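# Lift the scoop by its handle with the nearer arm

## Task

Using the gripper of the arm whose base was closer to the scoop at the start, finish with the scoop held by its handle: the fingers clamp firmly across the handle near the centre of their width, the material between them is mostly handle, and the pad centre sits somewhere between the two ends of the handle. The commanded opening for that gripper must be clearly smaller than the handle's thickness. The scoop must be motionless and lifted well clear of the table, and only that arm's fingers may touch it. Anything else that stays put only because the robot is holding it does not count.

## Robot and tools

Robot: two 6-joint arms with parallel grippers, named left_arm and right_arm. Bases in the scene frame: left_arm at (+0.003, +0.314, +0.015) m, right_arm at (-0.006, -0.333, +0.014) m, both nearly unrotated. Which arm must grasp depends on which base is closer to the scoop at the start, so compare the scoop's y position with these two. The names do not indicate image sides.

Scene frame: the origin is at table-top height, midway between the arms and a little behind the near table edge. +z is up, +x points out across the table, and left_arm sits on the +y side. Each gripper's fingers extend along its own +z axis and close along its y axis. The reported end-effector point lies between the pads, about 1 cm in from the fingertips. Reported hand positions can be somewhat wrong, especially at long reach.

execute_actions(actions, pictures): actions is a list holding zero or one item.
- An empty list sends nothing and only returns the state.
- A move is {"rows": [...], "steps": n}. n is at most 15 control steps of 1/30 s, and 15 is the default. Each row is used for one step, and the last row repeats if there are fewer rows than steps.
- A wait is {"steps": n} with n up to 300, counted from the previous result.
- pictures (true/false) turns the camera images on or off. They are on by default.

Each row has 14 numbers covering both arms, even when one arm should stay still. The first 7 are for left_arm and the next 7 for right_arm. For each arm the order is: waist, shoulder, elbow, wrist pitch, wrist yaw, wrist roll, then gripper opening. The six joint values are absolute target angles in radians, in the same form as the Joint positions line. They are not offsets. Nominal ranges:
- waist -2.618 to 3.054
- shoulder 0.000 to 3.142
- elbow 0.000 to 3.142
- wrist pitch -1.571 to 1.571
- wrist yaw -1.571 to 1.571
- wrist roll -2.094 to 2.094

The real stops may be up to 0.036 rad either way from these. A call is rejected, with nothing sent, if a target exceeds a range end by more than 0.036 rad and is also further out than the joint's current reading. Targets beyond a real stop are clipped to it, and the result then says "joint sent to its limit".

The opening is an absolute value from -1 (closed) to +1 (fully open, pads 0.094 m apart). It uses the same scale as grip_measured. To hold something, keep commanding roughly 0.03 below the grip_measured reading once the fingers are on the object. A smaller margin gives a lighter grip. Each gripper's reading can be off by about 1 mm.

Motion limits: each joint's target is held within a fixed lead of its measured angle (waist 0.202, shoulder 0.258, elbow 0.238, wrist pitch 0.573, wrist yaw and roll 0.522 rad). Targets that would move the hand more than 70 mm from where it is now are scaled back. Large moves therefore take several calls. Between calls, and while you are composing a reply, the arms keep moving toward the last row sent. They stop once motion has settled or a step is HELD.

Result lines:
- State line: each gripper's position (m) and quaternion wxyz in the scene frame.
- Joint positions / Joint velocities: per arm, the six joints (rad, rad/s), then the pad gap (m, m/s).
- grip_measured: the measured opening on the command scale.
- "joint command not followed": a clearance check changed or blocked some joint targets.
- HELD: marks steps on which your row was not sent, fully or partly.
- MOTOR HOT: appears from 75 °C. At 90 °C that arm is halted for 10 s, and at 100 °C it goes limp and drops what it holds.
- OVER-TEMPERATURE FAULT: reports either kind of halt.
Holding a load heats the motors even while idle, so avoid holding longer than needed.

zoom_image(camera, region): gives an enlarged crop of that camera's latest image. The camera is one of cam_head_left, cam_head_right, cam_high, cam_low, cam_left_wrist, cam_right_wrist, all 504x504. region is [x0, y0, x1, y1] in pixels from the top-left corner, at most 504 by 504. A calibration (intrinsics and world-to-camera transforms) is provided, and the wrist cameras follow their hands.

read_manual(section): returns only the URDF licence texts and does not move anything.

finished_scene(scene): ends the current scene, whose number you pass. It cannot be undone, and the result reports whether the goal was met. Call it only once the hold is stable.

Things to avoid:
- Dropping the scoop, letting it slip, or knocking anything off the table.
- Slamming into objects or pressing hard on them.
- Letting the two arms collide or push on each other.
- Hitting the bar and plate behind the bases, which can stand up to 3 cm above the table and give no warning.

Small external tugs or pushes may happen at any time, so grip firmly. Smooth, economical motions are preferred.

Each tool is called by a JSON object that holds its "method" and its "body", one argument or row to a line.

## Session

{"method": "execute_actions", "body": {
  "actions": []
}}

Scene clock: 0.00 s of 4200.00 s.
left_arm: end_effector_position=(+0.5088, -0.1580, +0.1597) grip_measured=+1.000 end_effector_quat_wxyz=(+0.445, +0.783, +0.357, +0.248) | right_arm: end_effector_position=(+0.3839, -0.3020, +0.1133) grip_measured=+1.000 end_effector_quat_wxyz=(+0.083, +0.380, +0.675, +0.628)
Joint positions: left_arm=[-0.819  2.397  2.087 -0.159 -0.153  1.592  0.094] | right_arm=[-0.333  1.798  0.686  0.533 -1.247  1.369  0.094]
Joint velocities: left_arm=[ 0.002 -0.012 -0.012 -0.022 -0.037  0.051  0.   ] | right_arm=[ 0.007  0.012 -0.022 -0.051  0.007 -0.007  0.   ]

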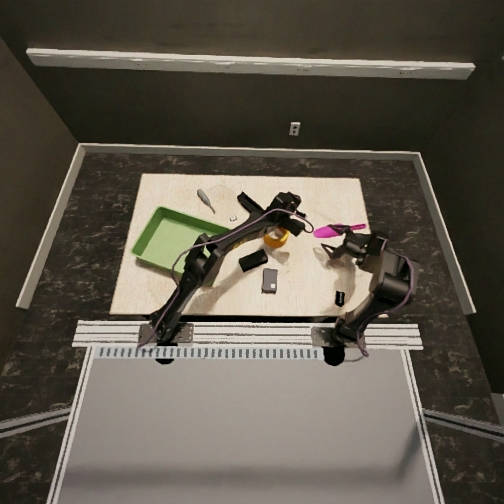

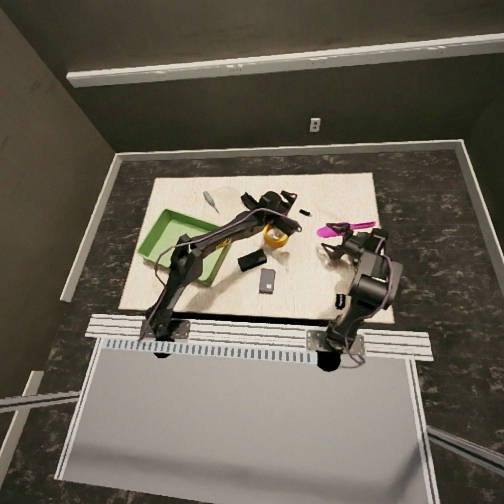

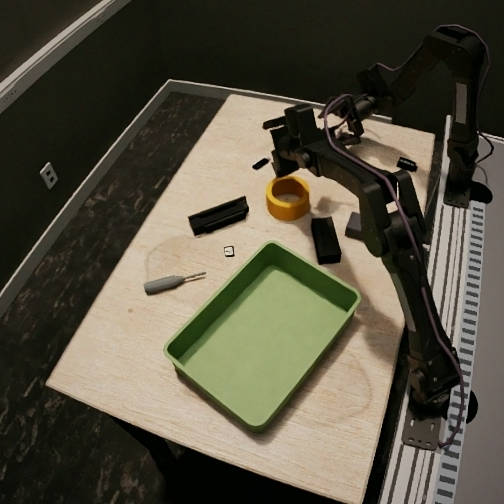

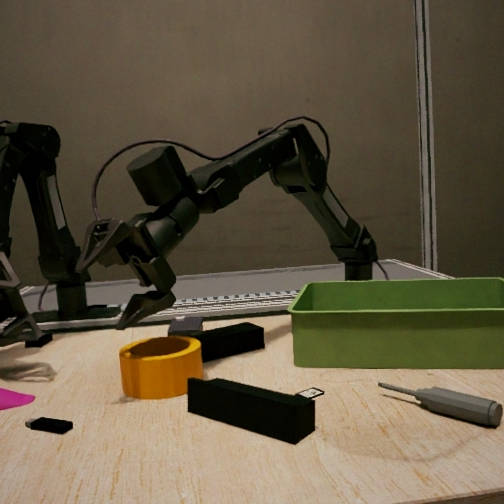

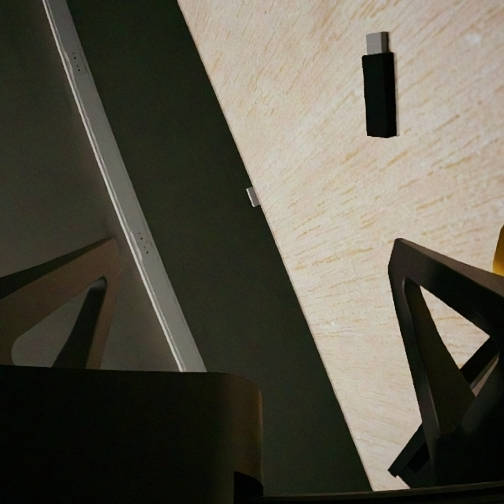

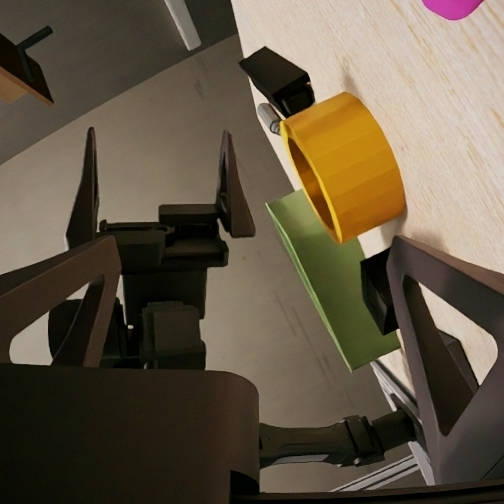

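{"method": "execute_actions", "body": {
  "actions": [
    {"rows":[[-0.2,2.0,2.087,-0.159,-0.153,1.592,1,-0.3,1.8,1.7,-0.3,-0.6,1.45,1]]}
  ],
  "pictures": false
}}

{"method": "execute_actions", "body": {
  "actions": [
    {"steps":20}
  ]
}}

{"method": "execute_actions", "body": {
  "actions": [
    {"rows":[[-0.2,2.0,2.087,-0.159,-0.153,1.592,1,-0.248,2.267,2.136,-1.17,0,1.45,1]]}
  ],
  "pictures": false
}}

{"method": "execute_actions", "body": {
  "actions": [
    {"steps":30}
  ]
}}

Scene clock: 9.97 s of 4200.00 s.
left_arm: end_effector_position=(+0.6044, +0.0174, +0.2920) grip_measured=+1.000 end_effector_quat_wxyz=(+0.473, +0.676, +0.443, +0.351) | right_arm: end_effector_position=(+0.5434, -0.4145, +0.3148) grip_measured=+1.000 end_effector_quat_wxyz=(+0.313, +0.514, +0.632, +0.488)
Joint positions: left_arm=[-0.526  2.18   2.077 -0.171 -0.148  1.592  0.094] | right_arm=[-0.306  1.812  1.663 -0.223 -0.629  1.447  0.094]
Joint velocities: left_arm=[ 0.75  -0.486  0.012  0.037 -0.051  0.051  0.   ] | right_arm=[ 0.012 -0.31   0.779  0.051  0.154  0.051  0.   ]
Steps of this call (steps 1 to 90: nothing new was sent; then 6.47 s passed at rest; steps 91 to 105: all 15 steps of this action). Readings (joint positions):
91: left_arm=[-0.814 2.392 2.086 -0.161 -0.151 1.592] | right_arm=[-0.328 1.796 0.720 0.440 -1.182 1.380]
92: left_arm=[-0.808 2.385 2.081 -0.165 -0.148 1.592] | right_arm=[-0.319 1.805 0.786 0.314 -1.079 1.397]
94: left_arm=[-0.782 2.364 2.077 -0.171 -0.147 1.592] | right_arm=[-0.307 1.819 0.936 0.097 -0.903 1.418]
98: left_arm=[-0.701 2.305 2.077 -0.171 -0.147 1.592] | right_arm=[-0.306 1.821 1.236 -0.147 -0.719 1.439]
105: the state above

Scene clock: 10.63 s of 4200.00 s.
left_arm: end_effector_position=(+0.6358, +0.2313, +0.3912) grip_measured=+1.000 end_effector_quat_wxyz=(+0.453, +0.552, +0.520, +0.469) | right_arm: end_effector_position=(+0.5397, -0.4165, +0.3202) grip_measured=+1.000 end_effector_quat_wxyz=(+0.310, +0.527, +0.630, +0.479)
Joint positions: left_arm=[-0.197  2.023  2.077 -0.167 -0.159  1.592  0.094] | right_arm=[-0.306  1.803  1.694 -0.284 -0.607  1.453  0.094]
Joint velocities: left_arm=[-0.105 -0.012 -0.007  0.051  0.022  0.051  0.   ] | right_arm=[-0.007 -0.002  0.027 -0.007  0.007 -0.066  0.   ]
Steps of this call (steps 1 to 20: the robot went on to your last target). Readings (joint positions):
1: left_arm=[-0.498 2.164 2.077 -0.171 -0.148 1.592] | right_arm=[-0.306 1.801 1.682 -0.223 -0.625 1.447]
2: left_arm=[-0.468 2.148 2.077 -0.171 -0.148 1.592] | right_arm=[-0.306 1.791 1.691 -0.223 -0.622 1.448]
4: left_arm=[-0.406 2.120 2.077 -0.171 -0.148 1.592] | right_arm=[-0.306 1.782 1.694 -0.226 -0.619 1.449]
8: left_arm=[-0.269 2.077 2.077 -0.171 -0.149 1.592] | right_arm=[-0.306 1.794 1.694 -0.259 -0.612 1.451]
20: the state above
camera_calibration (this result's frames):
cam_left_wrist: T_world_to_cam=[[-0.143497, 0.0415543, -0.988778, 0.473178], [-0.551596, 0.826177, 0.114772, 0.122662], [0.821675, 0.561876, -0.0956331, -0.489064], [0, 0, 0, 1]] pos_world=[0.537411, 0.15379, 0.407019]
cam_right_wrist: T_world_to_cam=[[-0.355486, 0.0148921, -0.934563, 0.493693], [-0.735092, 0.613105, 0.289382, 0.560143], [0.577295, 0.789861, -0.207003, 0.210359], [0, 0, 0, 1]] pos_world=[0.465819, -0.516933, 0.342837]

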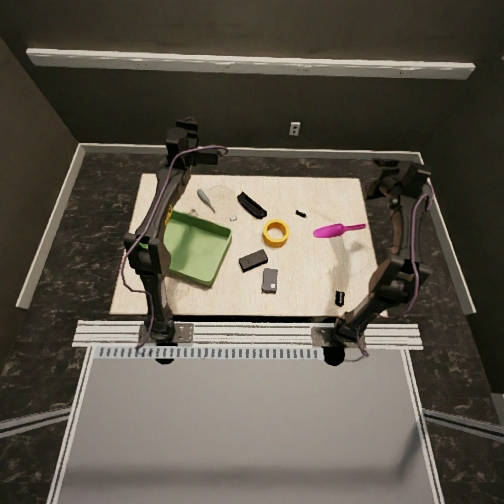

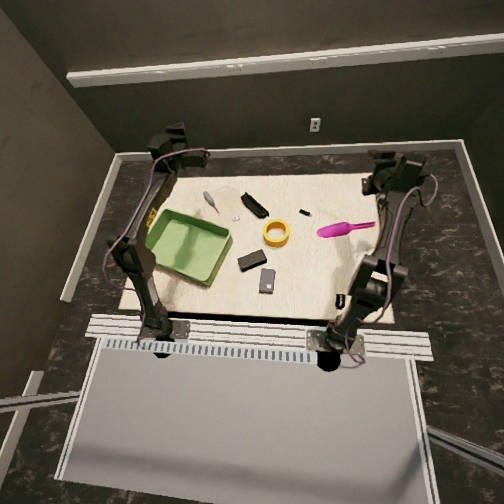

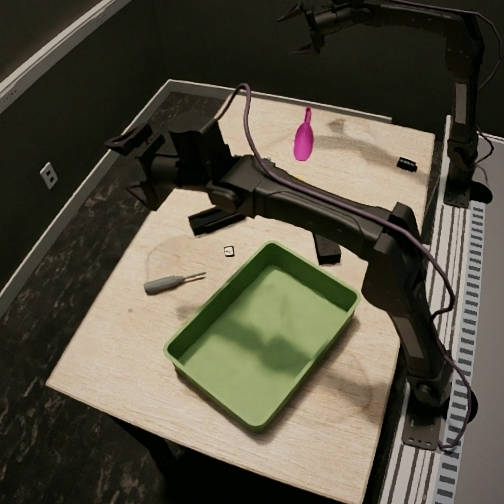

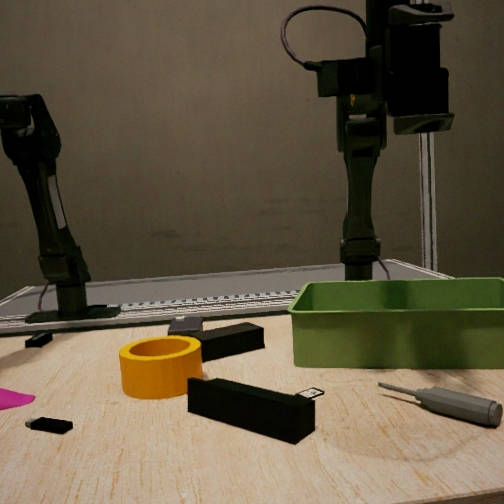

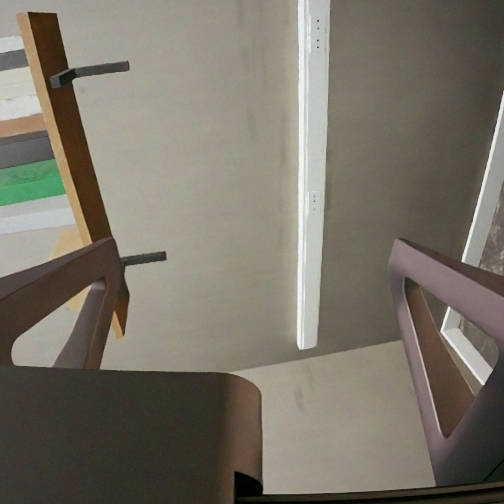

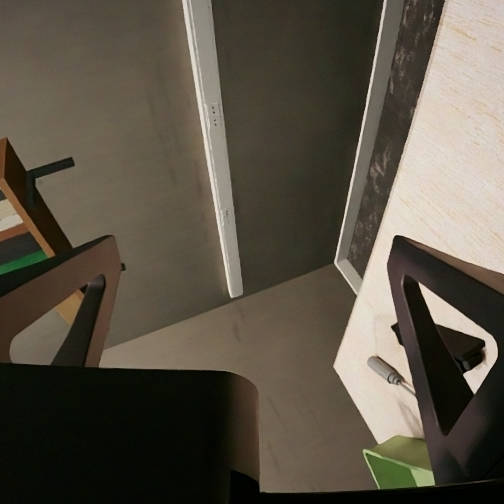

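Scene clock: 11.13 s of 4200.00 s.
left_arm: end_effector_position=(+0.6355, +0.2287, +0.3912) grip_measured=+1.000 end_effector_quat_wxyz=(+0.454, +0.554, +0.518, +0.467) | right_arm: end_effector_position=(+0.4986, -0.4732, +0.0771) grip_measured=+1.000 end_effector_quat_wxyz=(+0.092, +0.758, +0.639, +0.092)
Joint positions: left_arm=[-0.2    2.023  2.077 -0.167 -0.156  1.592  0.094] | right_arm=[-0.256  2.311  2.091 -1.06  -0.068  1.454  0.094]
Joint velocities: left_arm=[ 0.007 -0.007 -0.007 -0.022 -0.051  0.051  0.   ] | right_arm=[-0.017  0.129 -0.007 -0.813  0.3    0.022  0.   ]
Steps of this call (steps 1 to 15: all 15 steps of this action). Readings (joint positions):
1: left_arm=[-0.199 2.023 2.077 -0.167 -0.158 1.592] | right_arm=[-0.301 1.820 1.723 -0.334 -0.566 1.453]
2: left_arm=[-0.200 2.023 2.077 -0.167 -0.157 1.592] | right_arm=[-0.295 1.854 1.777 -0.394 -0.509 1.454]
4: left_arm=[-0.200 2.023 2.077 -0.167 -0.157 1.592] | right_arm=[-0.281 1.939 1.883 -0.501 -0.400 1.454]
8: left_arm=[-0.200 2.023 2.077 -0.167 -0.156 1.592] | right_arm=[-0.265 2.123 2.035 -0.708 -0.250 1.454]
15: the state above

Scene clock: 12.13 s of 4200.00 s.
left_arm: end_effector_position=(+0.6355, +0.2287, +0.3912) grip_measured=+1.000 end_effector_quat_wxyz=(+0.454, +0.554, +0.518, +0.467) | right_arm: end_effector_position=(+0.4822, -0.4773, +0.0929) grip_measured=+1.000 end_effector_quat_wxyz=(+0.091, +0.762, +0.638, +0.062)
Joint positions: left_arm=[-0.2    2.023  2.077 -0.167 -0.156  1.592  0.094] | right_arm=[-0.256  2.281  2.111 -1.145 -0.017  1.454  0.094]
Joint velocities: left_arm=[-0.002 -0.002 -0.002 -0.095  0.007 -0.081  0.   ] | right_arm=[-0.002  0.007  0.007  0.022 -0.037 -0.007  0.   ]
Steps of this call (steps 1 to 30: the robot went on to your last target). Readings (joint positions):
1: left_arm=[-0.200 2.023 2.077 -0.167 -0.156 1.592] | right_arm=[-0.256 2.313 2.091 -1.083 -0.058 1.454]
2: left_arm=[-0.200 2.023 2.077 -0.167 -0.156 1.592] | right_arm=[-0.256 2.311 2.091 -1.100 -0.049 1.454]
4: left_arm=[-0.200 2.023 2.077 -0.167 -0.156 1.592] | right_arm=[-0.256 2.301 2.094 -1.120 -0.038 1.454]
8: left_arm=[-0.200 2.023 2.077 -0.167 -0.156 1.592] | right_arm=[-0.256 2.285 2.108 -1.135 -0.025 1.454]
30: the state above
All arms were judged still, so your last target was given up. Only a new action makes them travel on or press farther. Fingers that are still opening or closing keep moving.
camera_calibration (this result's frames):
cam_left_wrist: T_world_to_cam=[[-0.143352, 0.0418956, -0.988785, 0.473056], [-0.546559, 0.829571, 0.114389, 0.120822], [0.82506, 0.556827, -0.0960225, -0.488217], [0, 0, 0, 1]] pos_world=[0.536658, 0.151803, 0.40705]
cam_right_wrist: T_world_to_cam=[[-0.959052, 0.166249, -0.229305, 0.559515], [0.0112369, 0.831302, 0.555707, 0.340545], [0.283007, 0.530375, -0.79913, 0.317536], [0, 0, 0, 1]] pos_world=[0.442913, -0.544528, 0.192809]

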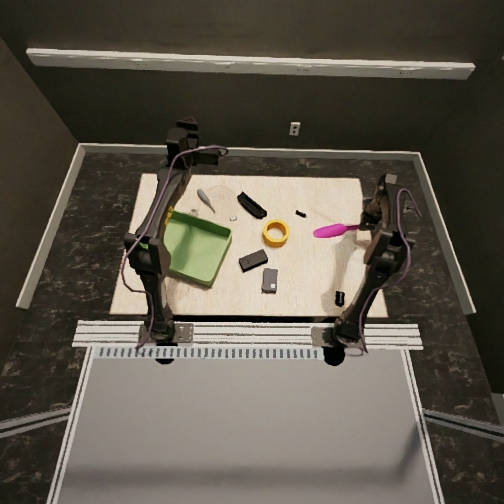

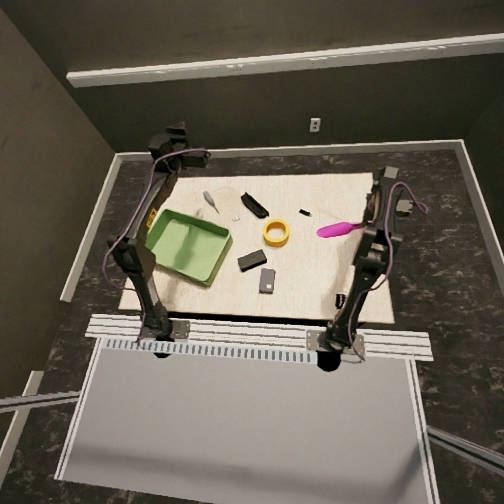

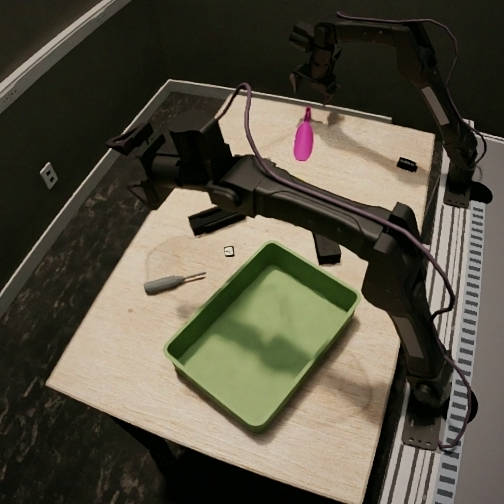

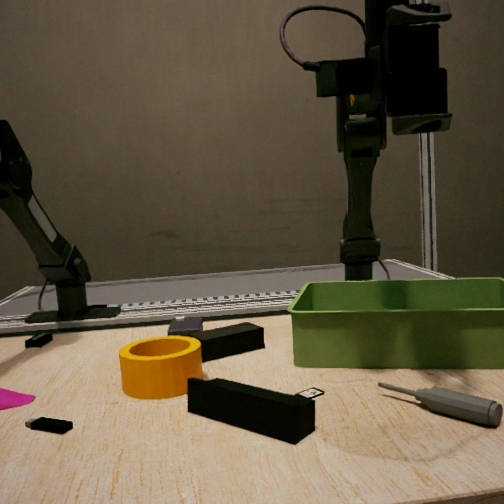

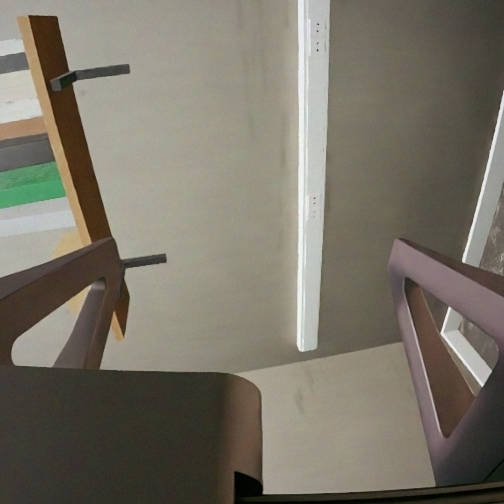

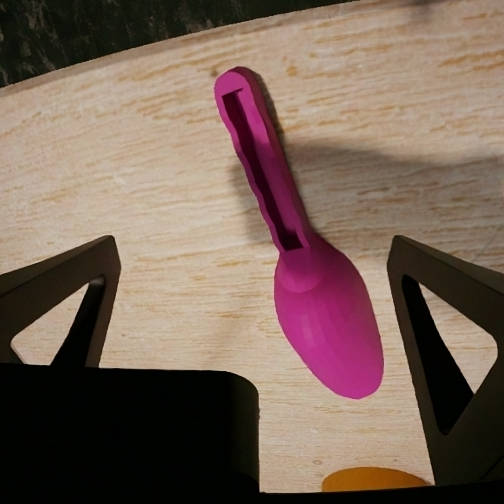

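{"method": "execute_actions", "body": {
  "actions": [
    {"rows":[[-0.2,2.0,2.087,-0.159,-0.153,1.592,1,-0.24,2.32,2.2,-1.2,0,1.25,0.6],[-0.2,2.0,2.087,-0.159,-0.153,1.592,1,-0.24,2.32,2.2,-1.2,0,1.25,0.6],[-0.2,2.0,2.087,-0.159,-0.153,1.592,1,-0.24,2.32,2.2,-1.2,0,1.25,0.6],[-0.2,2.0,2.087,-0.159,-0.153,1.592,1,-0.24,2.39,2.25,-1.22,0,1.15,0.4],[-0.2,2.0,2.087,-0.159,-0.153,1.592,1,-0.24,2.39,2.25,-1.22,0,1.15,0.4],[-0.2,2.0,2.087,-0.159,-0.153,1.592,1,-0.24,2.39,2.25,-1.22,0,1.15,0.4],[-0.2,2.0,2.087,-0.159,-0.153,1.592,1,-0.235,2.456,2.274,-1.24,0,1.1,0.3]]}
  ],
  "pictures": false
}}

{"method": "execute_actions", "body": {
  "actions": [
    {"steps":20}
  ]
}}

Scene clock: 18.97 s of 4200.00 s.
left_arm: end_effector_position=(+0.6355, +0.2287, +0.3912) grip_measured=+1.000 end_effector_quat_wxyz=(+0.454, +0.554, +0.518, +0.467) | right_arm: end_effector_position=(+0.4875, -0.4725, +0.0350) grip_measured=+0.303 end_effector_quat_wxyz=(+0.043, +0.648, +0.760, +0.021)
Joint positions: left_arm=[-0.2    2.023  2.077 -0.167 -0.156  1.592  0.094] | right_arm=[-0.242  2.477  2.25  -1.214 -0.016  1.128  0.061]
Joint velocities: left_arm=[-0.007 -0.012  0.002 -0.022 -0.007  0.007  0.   ] | right_arm=[-0.002  0.002  0.007 -0.125 -0.066 -0.154 -0.   ]
Steps of this call (steps 1 to 90: nothing new was sent; then 3.33 s passed at rest; steps 91 to 105: all 15 steps of this action). Readings (joint positions):
91: left_arm=[-0.200 2.023 2.077 -0.167 -0.156 1.592] | right_arm=[-0.255 2.287 2.124 -1.157 -0.017 1.424]
92: left_arm=[-0.200 2.023 2.077 -0.167 -0.156 1.592] | right_arm=[-0.255 2.297 2.143 -1.164 -0.017 1.391]
94: left_arm=[-0.200 2.023 2.077 -0.167 -0.156 1.592] | right_arm=[-0.252 2.319 2.178 -1.174 -0.017 1.328]
98: left_arm=[-0.200 2.023 2.077 -0.167 -0.156 1.592] | right_arm=[-0.247 2.390 2.244 -1.189 -0.016 1.210]
105: the state above

Scene clock: 19.63 s of 4200.00 s.
left_arm: end_effector_position=(+0.6355, +0.2287, +0.3912) grip_measured=+1.000 end_effector_quat_wxyz=(+0.454, +0.554, +0.518, +0.467) | right_arm: end_effector_position=(+0.4867, -0.4723, +0.0364) grip_measured=+0.303 end_effector_quat_wxyz=(+0.042, +0.640, +0.767, +0.020)
Joint positions: left_arm=[-0.2    2.023  2.077 -0.167 -0.156  1.592  0.094] | right_arm=[-0.242  2.474  2.25  -1.218 -0.016  1.107  0.061]
Joint velocities: left_arm=[-0.002  0.007 -0.017 -0.022 -0.095 -0.037  0.   ] | right_arm=[ 0.007 -0.002 -0.007 -0.007 -0.051  0.007  0.   ]
Steps of this call (steps 1 to 20: the robot went on to your last target). Readings (joint positions):
1: left_arm=[-0.200 2.023 2.077 -0.167 -0.156 1.592] | right_arm=[-0.242 2.477 2.250 -1.216 -0.016 1.124]
2: left_arm=[-0.200 2.023 2.077 -0.167 -0.156 1.592] | right_arm=[-0.242 2.476 2.250 -1.217 -0.016 1.121]
4: left_arm=[-0.200 2.023 2.077 -0.167 -0.156 1.592] | right_arm=[-0.242 2.474 2.250 -1.217 -0.016 1.115]
8: left_arm=[-0.200 2.023 2.077 -0.167 -0.156 1.592] | right_arm=[-0.242 2.474 2.250 -1.218 -0.016 1.111]
20: the state above
camera_calibration (this result's frames):
cam_left_wrist: T_world_to_cam=[[-0.143352, 0.0418956, -0.988785, 0.473056], [-0.546559, 0.829571, 0.114389, 0.120822], [0.82506, 0.556827, -0.0960225, -0.488217], [0, 0, 0, 1]] pos_world=[0.536658, 0.151803, 0.40705]
cam_right_wrist: T_world_to_cam=[[-0.978111, -0.184465, -0.0962846, 0.388787], [-0.206604, 0.805882, 0.554859, 0.461712], [-0.0247581, 0.562607, -0.826354, 0.43442], [0, 0, 0, 1]] pos_world=[0.486424, -0.544776, 0.140234]

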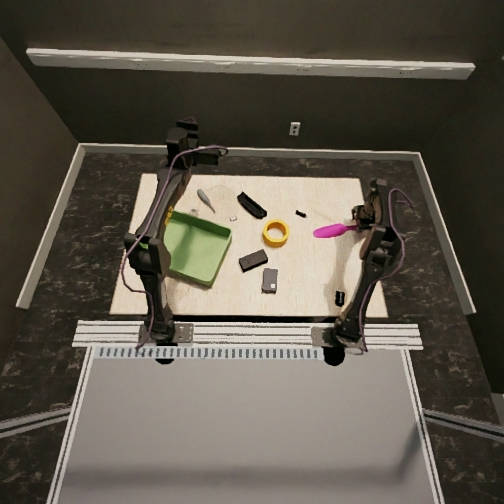

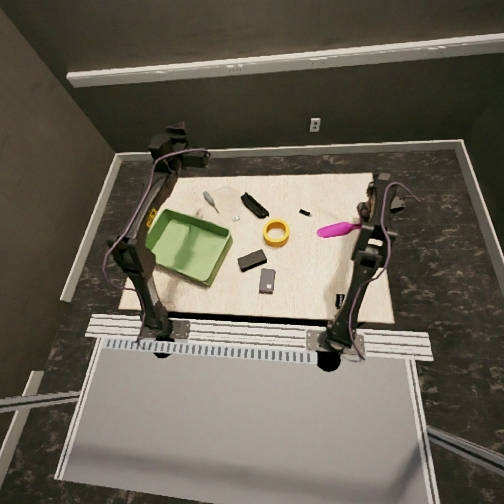

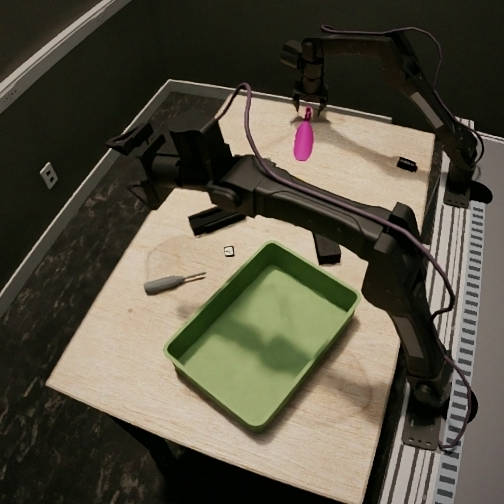

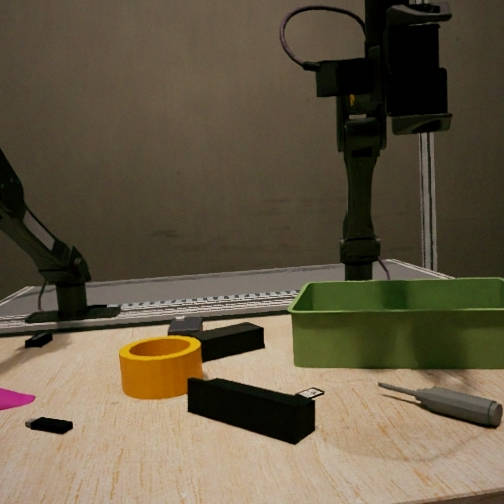

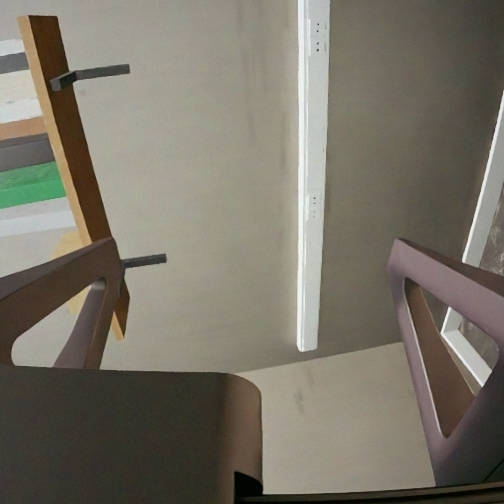

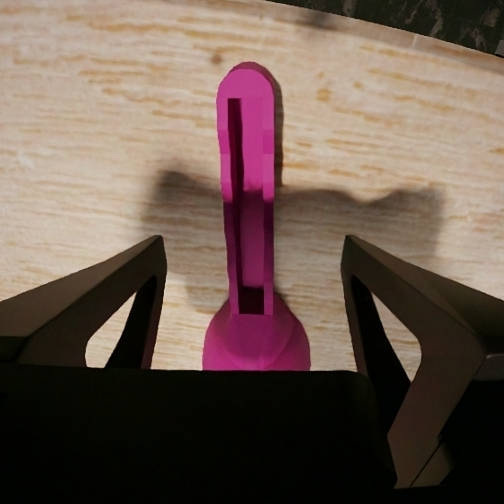

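Lower 2 cm.

{"method": "execute_actions", "body": {
  "actions": [
    {"rows":[[-0.2,2.0,2.087,-0.159,-0.153,1.592,1,-0.255,2.48,2.274,-1.19,0,1.1,0.3],[-0.2,2.0,2.087,-0.159,-0.153,1.592,1,-0.255,2.48,2.274,-1.19,0,1.1,0.3],[-0.2,2.0,2.087,-0.159,-0.153,1.592,1,-0.255,2.5,2.274,-1.17,0,1.1,0.3]]}
  ]
}}

Scene clock: 22.43 s of 4200.00 s.
left_arm: end_effector_position=(+0.6355, +0.2287, +0.3912) grip_measured=+1.000 end_effector_quat_wxyz=(+0.454, +0.554, +0.518, +0.467) | right_arm: end_effector_position=(+0.4945, -0.4747, +0.0258) grip_measured=+0.303 end_effector_quat_wxyz=(+0.051, +0.639, +0.767, +0.024)
Joint positions: left_arm=[-0.2    2.023  2.077 -0.167 -0.156  1.592  0.094] | right_arm=[-0.242  2.498  2.25  -1.176 -0.016  1.107  0.061]
Joint velocities: left_arm=[ 0.032  0.002 -0.012 -0.066  0.007  0.022  0.   ] | right_arm=[-0.002 -0.012 -0.007  0.051  0.022 -0.022 -0.   ]
Steps of this call (steps 1 to 15: the robot went on to your last target; steps 16 to 69: nothing new was sent; steps 70 to 84: all 15 steps of this action). Readings (joint positions):
70: left_arm=[-0.200 2.023 2.077 -0.167 -0.156 1.592] | right_arm=[-0.242 2.474 2.250 -1.216 -0.016 1.107]
71: left_arm=[-0.200 2.023 2.077 -0.167 -0.156 1.592] | right_arm=[-0.242 2.474 2.250 -1.212 -0.016 1.107]
73: left_arm=[-0.200 2.023 2.077 -0.167 -0.156 1.592] | right_arm=[-0.242 2.477 2.250 -1.199 -0.016 1.107]
77: left_arm=[-0.200 2.023 2.077 -0.167 -0.156 1.592] | right_arm=[-0.242 2.491 2.250 -1.182 -0.016 1.107]
84: the state above
camera_calibration (this result's frames):
cam_left_wrist: T_world_to_cam=[[-0.143352, 0.0418956, -0.988785, 0.473056], [-0.546559, 0.829571, 0.114389, 0.120822], [0.82506, 0.556827, -0.0960225, -0.488217], [0, 0, 0, 1]] pos_world=[0.536658, 0.151803, 0.40705]
cam_right_wrist: T_world_to_cam=[[-0.976078, -0.185648, -0.113167, 0.393823], [-0.217193, 0.808714, 0.546635, 0.477927], [-0.0099621, 0.558137, -0.829689, 0.417904], [0, 0, 0, 1]] pos_world=[0.492367, -0.546641, 0.130047]

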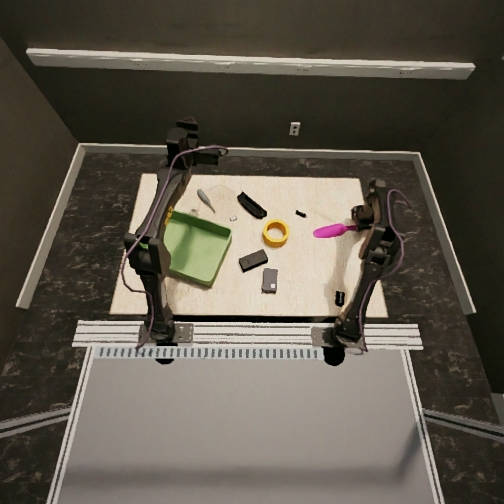

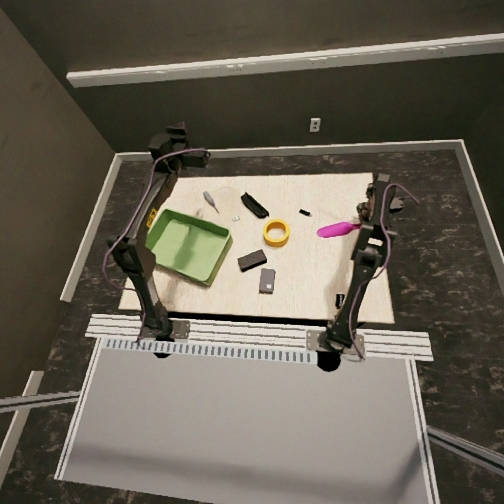

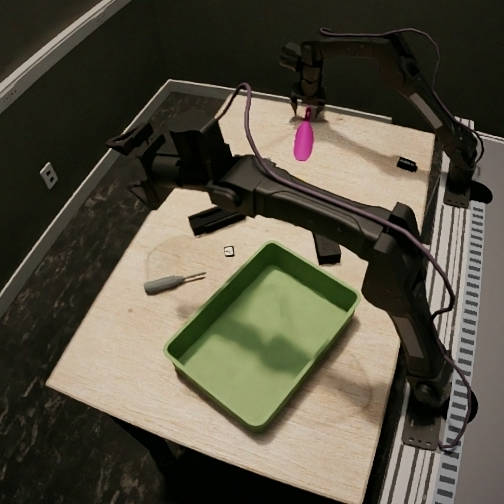

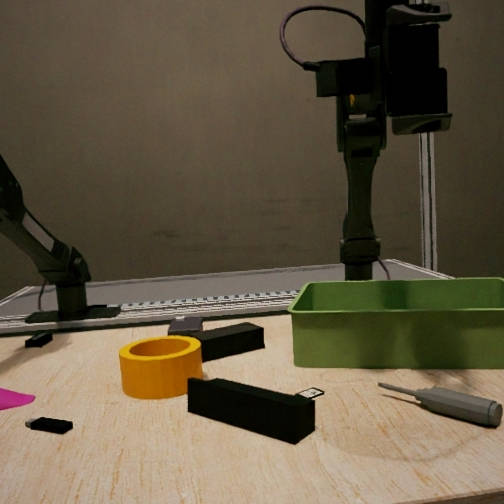

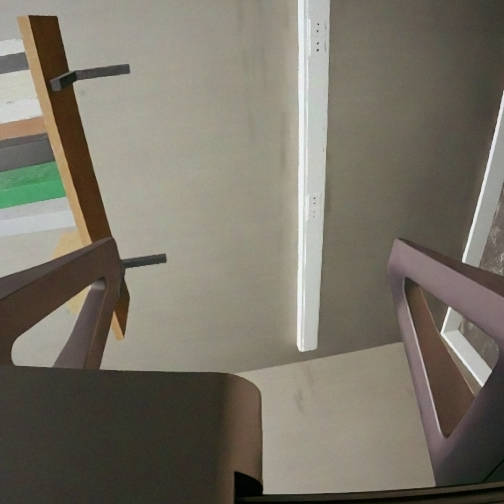

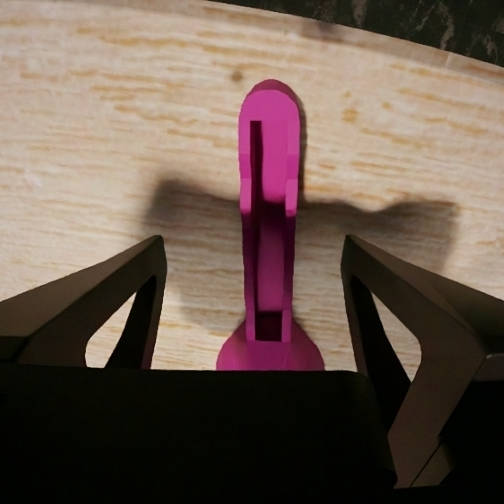

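{"method": "execute_actions", "body": {
  "actions": [
    {"rows":[[-0.2,2.0,2.087,-0.159,-0.153,1.592,1,-0.255,2.525,2.274,-1.2,0,1.1,0.1]]}
  ]
}}

{"method": "execute_actions", "body": {
  "actions": [
    {"rows":[[-0.2,2.0,2.087,-0.159,-0.153,1.592,1,-0.255,2.525,2.274,-1.2,0,1.1,-0.3],[-0.2,2.0,2.087,-0.159,-0.153,1.592,1,-0.255,2.525,2.274,-1.2,0,1.1,-0.5],[-0.2,2.0,2.087,-0.159,-0.153,1.592,1,-0.255,2.525,2.274,-1.2,0,1.1,-0.5],[-0.2,2.0,2.087,-0.159,-0.153,1.592,1,-0.255,2.525,2.274,-1.2,0,1.1,-0.5],[-0.2,2.0,2.087,-0.159,-0.153,1.592,1,-0.255,2.525,2.274,-1.2,0,1.1,-0.5],[-0.2,2.0,2.087,-0.159,-0.153,1.592,1,-0.255,2.525,2.274,-1.2,0,1.1,-0.6],[-0.2,2.0,2.087,-0.159,-0.153,1.592,1,-0.255,2.525,2.274,-1.2,0,1.1,-0.7],[-0.2,2.0,2.087,-0.159,-0.153,1.592,1,-0.255,2.525,2.274,-1.2,0,1.1,-0.85]]}
  ],
  "pictures": false
}}

{"method": "execute_actions", "body": {
  "actions": [
    {"rows":[[-0.2,2.0,2.087,-0.159,-0.153,1.592,1,-0.255,2.45,2.274,-1.2,0,1.1,-0.85],[-0.2,2.0,2.087,-0.159,-0.153,1.592,1,-0.255,2.4,2.274,-1.2,0,1.1,-0.85],[-0.2,2.0,2.087,-0.159,-0.153,1.592,1,-0.255,2.35,2.274,-1.2,0,1.1,-0.85],[-0.2,2.0,2.087,-0.159,-0.153,1.592,1,-0.255,2.15,2.274,-1.2,0,1.1,-0.85]]}
  ],
  "pictures": false
}}

{"method": "execute_actions", "body": {
  "actions": [
    {"steps":30}
  ]
}}

Scene clock: 34.60 s of 4200.00 s.
left_arm: end_effector_position=(+0.6355, +0.2287, +0.3912) grip_measured=+1.000 end_effector_quat_wxyz=(+0.454, +0.554, +0.518, +0.467) | right_arm: end_effector_position=(+0.4908, -0.4738, +0.0131) grip_measured=+0.102 end_effector_quat_wxyz=(+0.038, +0.640, +0.767, +0.018)
Joint positions: left_arm=[-0.2    2.023  2.077 -0.167 -0.156  1.592  0.094] | right_arm=[-0.242  2.523  2.25  -1.179 -0.016  1.107  0.052]
Joint velocities: left_arm=[ 0.002  0.007 -0.012 -0.022 -0.007 -0.066  0.   ] | right_arm=[-0.012  0.002 -0.002  0.037 -0.051 -0.037  0.   ]
Steps of this call (steps 1 to 15: the robot went on to your last target; steps 16 to 90: nothing new was sent; then 8.67 s passed at rest; steps 91 to 105: all 15 steps of this action). Readings (joint positions):
91: left_arm=[-0.200 2.023 2.077 -0.167 -0.156 1.592] | right_arm=[-0.242 2.499 2.250 -1.174 -0.016 1.107]
92: left_arm=[-0.200 2.023 2.077 -0.167 -0.156 1.592] | right_arm=[-0.242 2.501 2.250 -1.174 -0.016 1.107]
94: left_arm=[-0.200 2.023 2.077 -0.167 -0.156 1.592] | right_arm=[-0.242 2.508 2.250 -1.175 -0.016 1.107]
98: left_arm=[-0.200 2.023 2.077 -0.167 -0.156 1.592] | right_arm=[-0.242 2.521 2.250 -1.177 -0.016 1.107]
105: the state above
camera_calibration (this result's frames):
cam_left_wrist: T_world_to_cam=[[-0.143352, 0.0418956, -0.988785, 0.473056], [-0.546559, 0.829571, 0.114389, 0.120822], [0.82506, 0.556827, -0.0960225, -0.488217], [0, 0, 0, 1]] pos_world=[0.536658, 0.151803, 0.40705]
cam_right_wrist: T_world_to_cam=[[-0.978941, -0.184455, -0.0874675, 0.390634], [-0.201497, 0.804302, 0.559015, 0.473418], [-0.032763, 0.564867, -0.824531, 0.421134], [0, 0, 0, 1]] pos_world=[0.491597, -0.546601, 0.116758]

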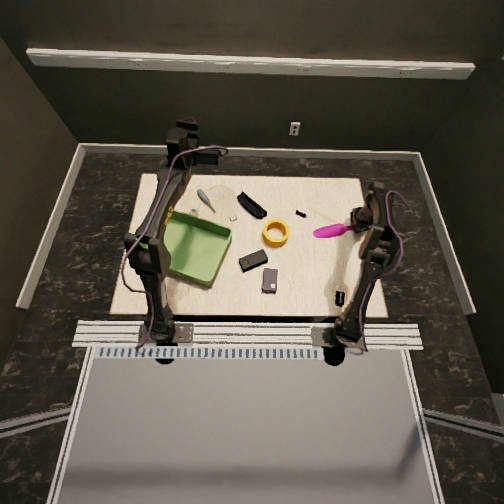

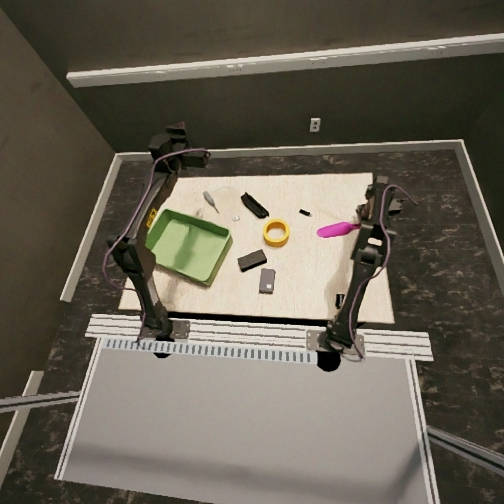

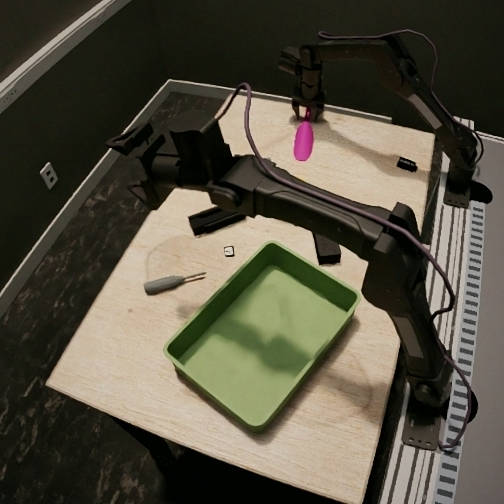

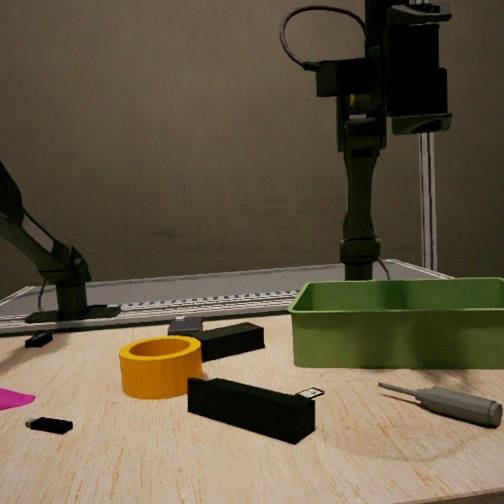

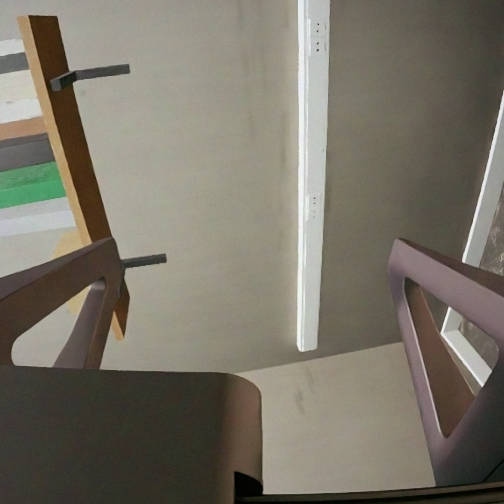

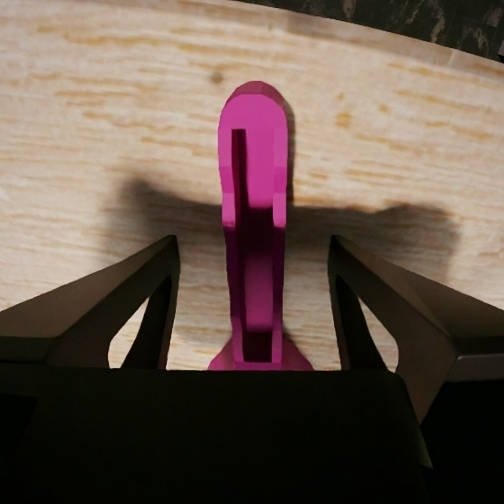

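Scene clock: 35.10 s of 4200.00 s.
left_arm: end_effector_position=(+0.6355, +0.2287, +0.3912) grip_measured=+1.000 end_effector_quat_wxyz=(+0.454, +0.554, +0.518, +0.467) | right_arm: end_effector_position=(+0.4904, -0.4738, +0.0130) grip_measured=-0.656 end_effector_quat_wxyz=(+0.037, +0.639, +0.768, +0.017)
Joint positions: left_arm=[-0.2    2.023  2.077 -0.167 -0.156  1.592  0.094] | right_arm=[-0.242  2.523  2.25  -1.181 -0.015  1.106  0.016]
Joint velocities: left_arm=[ 0.002 -0.017  0.007  0.051 -0.022  0.007  0.   ] | right_arm=[-0.002 -0.012  0.007 -0.007 -0.007  0.007 -0.   ]
Steps of this call (steps 1 to 15: all 15 steps of this action). Readings (joint positions):
1: left_arm=[-0.200 2.023 2.077 -0.167 -0.156 1.592] | right_arm=[-0.242 2.523 2.250 -1.179 -0.016 1.107]
2: left_arm=[-0.200 2.023 2.077 -0.167 -0.156 1.592] | right_arm=[-0.242 2.523 2.250 -1.179 -0.016 1.107]
4: left_arm=[-0.200 2.023 2.077 -0.167 -0.156 1.592] | right_arm=[-0.242 2.523 2.250 -1.179 -0.016 1.107]
8: left_arm=[-0.200 2.023 2.077 -0.167 -0.156 1.592] | right_arm=[-0.242 2.523 2.250 -1.180 -0.015 1.106]
15: the state above

Scene clock: 35.60 s of 4200.00 s.
left_arm: end_effector_position=(+0.6355, +0.2287, +0.3912) grip_measured=+1.000 end_effector_quat_wxyz=(+0.454, +0.554, +0.518, +0.467) | right_arm: end_effector_position=(+0.5002, -0.4745, +0.2173) grip_measured=-0.655 end_effector_quat_wxyz=(+0.223, +0.619, +0.747, +0.096)
Joint positions: left_arm=[-0.2    2.023  2.077 -0.167 -0.156  1.592  0.094] | right_arm=[-0.242  2.128  2.267 -1.184 -0.012  1.106  0.016]
Joint velocities: left_arm=[ 0.007 -0.012  0.002 -0.022  0.022 -0.066  0.   ] | right_arm=[-0.017 -0.305  0.11  -0.037  0.022 -0.022  0.   ]
Steps of this call (steps 1 to 15: all 15 steps of this action). Readings (joint positions):
1: left_arm=[-0.200 2.023 2.077 -0.167 -0.156 1.592] | right_arm=[-0.242 2.519 2.250 -1.181 -0.015 1.106]
2: left_arm=[-0.200 2.023 2.077 -0.167 -0.156 1.592] | right_arm=[-0.242 2.510 2.250 -1.183 -0.015 1.106]
4: left_arm=[-0.200 2.023 2.077 -0.167 -0.156 1.592] | right_arm=[-0.242 2.474 2.250 -1.186 -0.014 1.106]
8: left_arm=[-0.200 2.023 2.077 -0.167 -0.156 1.592] | right_arm=[-0.242 2.342 2.250 -1.185 -0.014 1.106]
15: the state above

Scene clock: 36.60 s of 4200.00 s.
left_arm: end_effector_position=(+0.6355, +0.2287, +0.3912) grip_measured=+1.000 end_effector_quat_wxyz=(+0.454, +0.554, +0.518, +0.467) | right_arm: end_effector_position=(+0.5027, -0.4756, +0.2020) grip_measured=-0.655 end_effector_quat_wxyz=(+0.210, +0.621, +0.750, +0.090)
Joint positions: left_arm=[-0.2    2.023  2.077 -0.167 -0.156  1.592  0.094] | right_arm=[-0.242  2.16   2.269 -1.185 -0.011  1.106  0.016]
Joint velocities: left_arm=[-0.007 -0.002 -0.012 -0.037 -0.066 -0.051  0.   ] | right_arm=[ 0.012  0.012 -0.002 -0.007  0.022 -0.066 -0.001]
Steps of this call (steps 1 to 30: the robot went on to your last target). Readings (joint positions):
1: left_arm=[-0.200 2.023 2.077 -0.167 -0.156 1.592] | right_arm=[-0.242 2.121 2.269 -1.184 -0.011 1.106]
2: left_arm=[-0.200 2.023 2.077 -0.167 -0.156 1.592] | right_arm=[-0.242 2.120 2.269 -1.184 -0.011 1.106]
4: left_arm=[-0.200 2.023 2.077 -0.167 -0.156 1.592] | right_arm=[-0.242 2.128 2.269 -1.184 -0.011 1.106]
8: left_arm=[-0.200 2.023 2.077 -0.167 -0.156 1.592] | right_arm=[-0.242 2.154 2.269 -1.184 -0.011 1.106]
30: the state above
All arms were judged still, so your last target was given up. Only a new action makes them travel on or press farther. Fingers that are still opening or closing keep moving.
camera_calibration (this result's frames):
cam_left_wrist: T_world_to_cam=[[-0.143352, 0.0418956, -0.988785, 0.473056], [-0.546559, 0.829571, 0.114389, 0.120822], [0.82506, 0.556827, -0.0960225, -0.488217], [0, 0, 0, 1]] pos_world=[0.536658, 0.151803, 0.40705]
cam_right_wrist: T_world_to_cam=[[-0.888148, -0.216187, -0.405533, 0.421949], [-0.373066, 0.854468, 0.361532, 0.52161], [0.268357, 0.472384, -0.839546, 0.38596], [0, 0, 0, 1]] pos_world=[0.465773, -0.536801, 0.306567]

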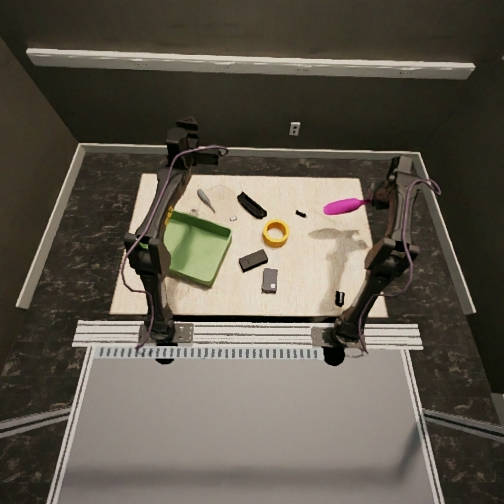

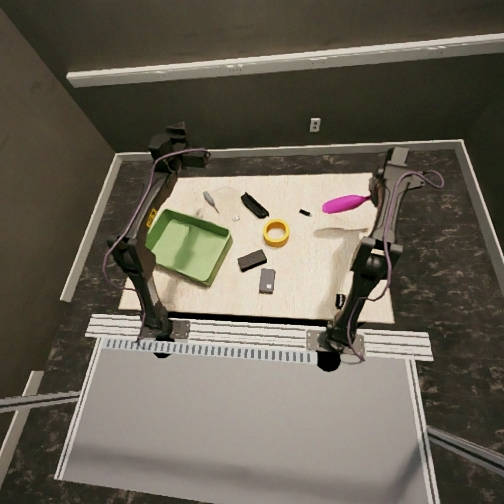

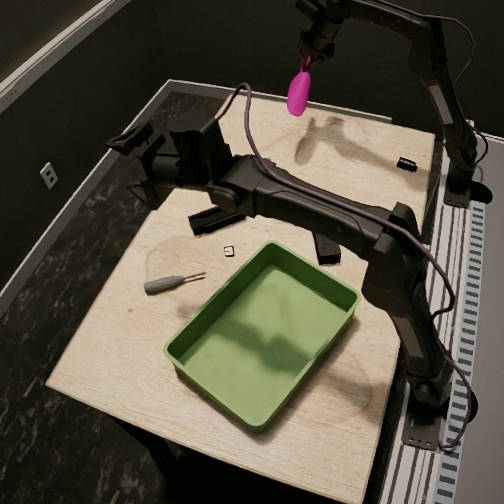

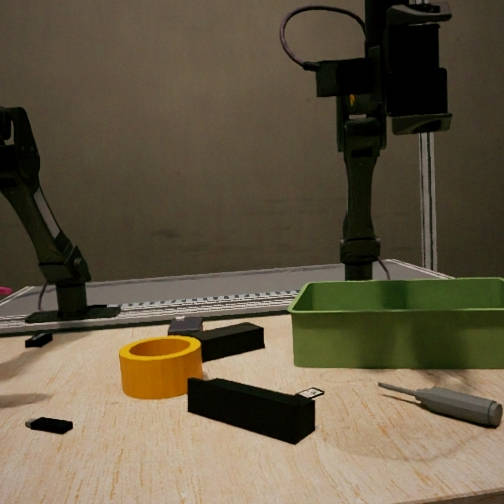

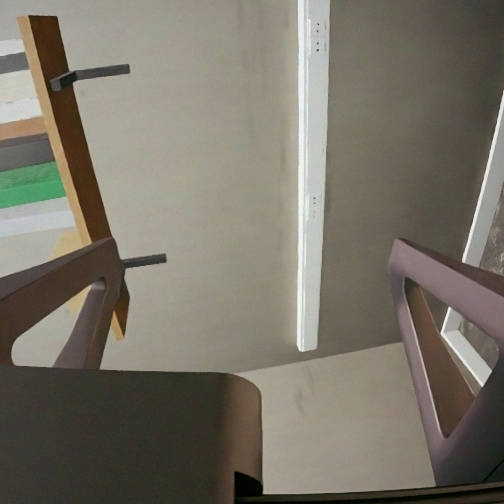

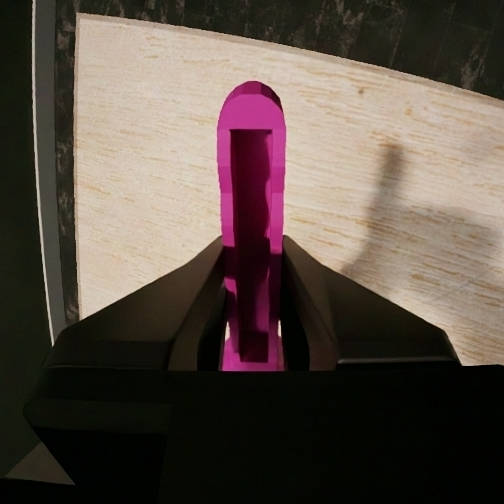

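{"method": "finished_scene", "body": {
  "scene": 1
}}

The scene is finished: the task was done.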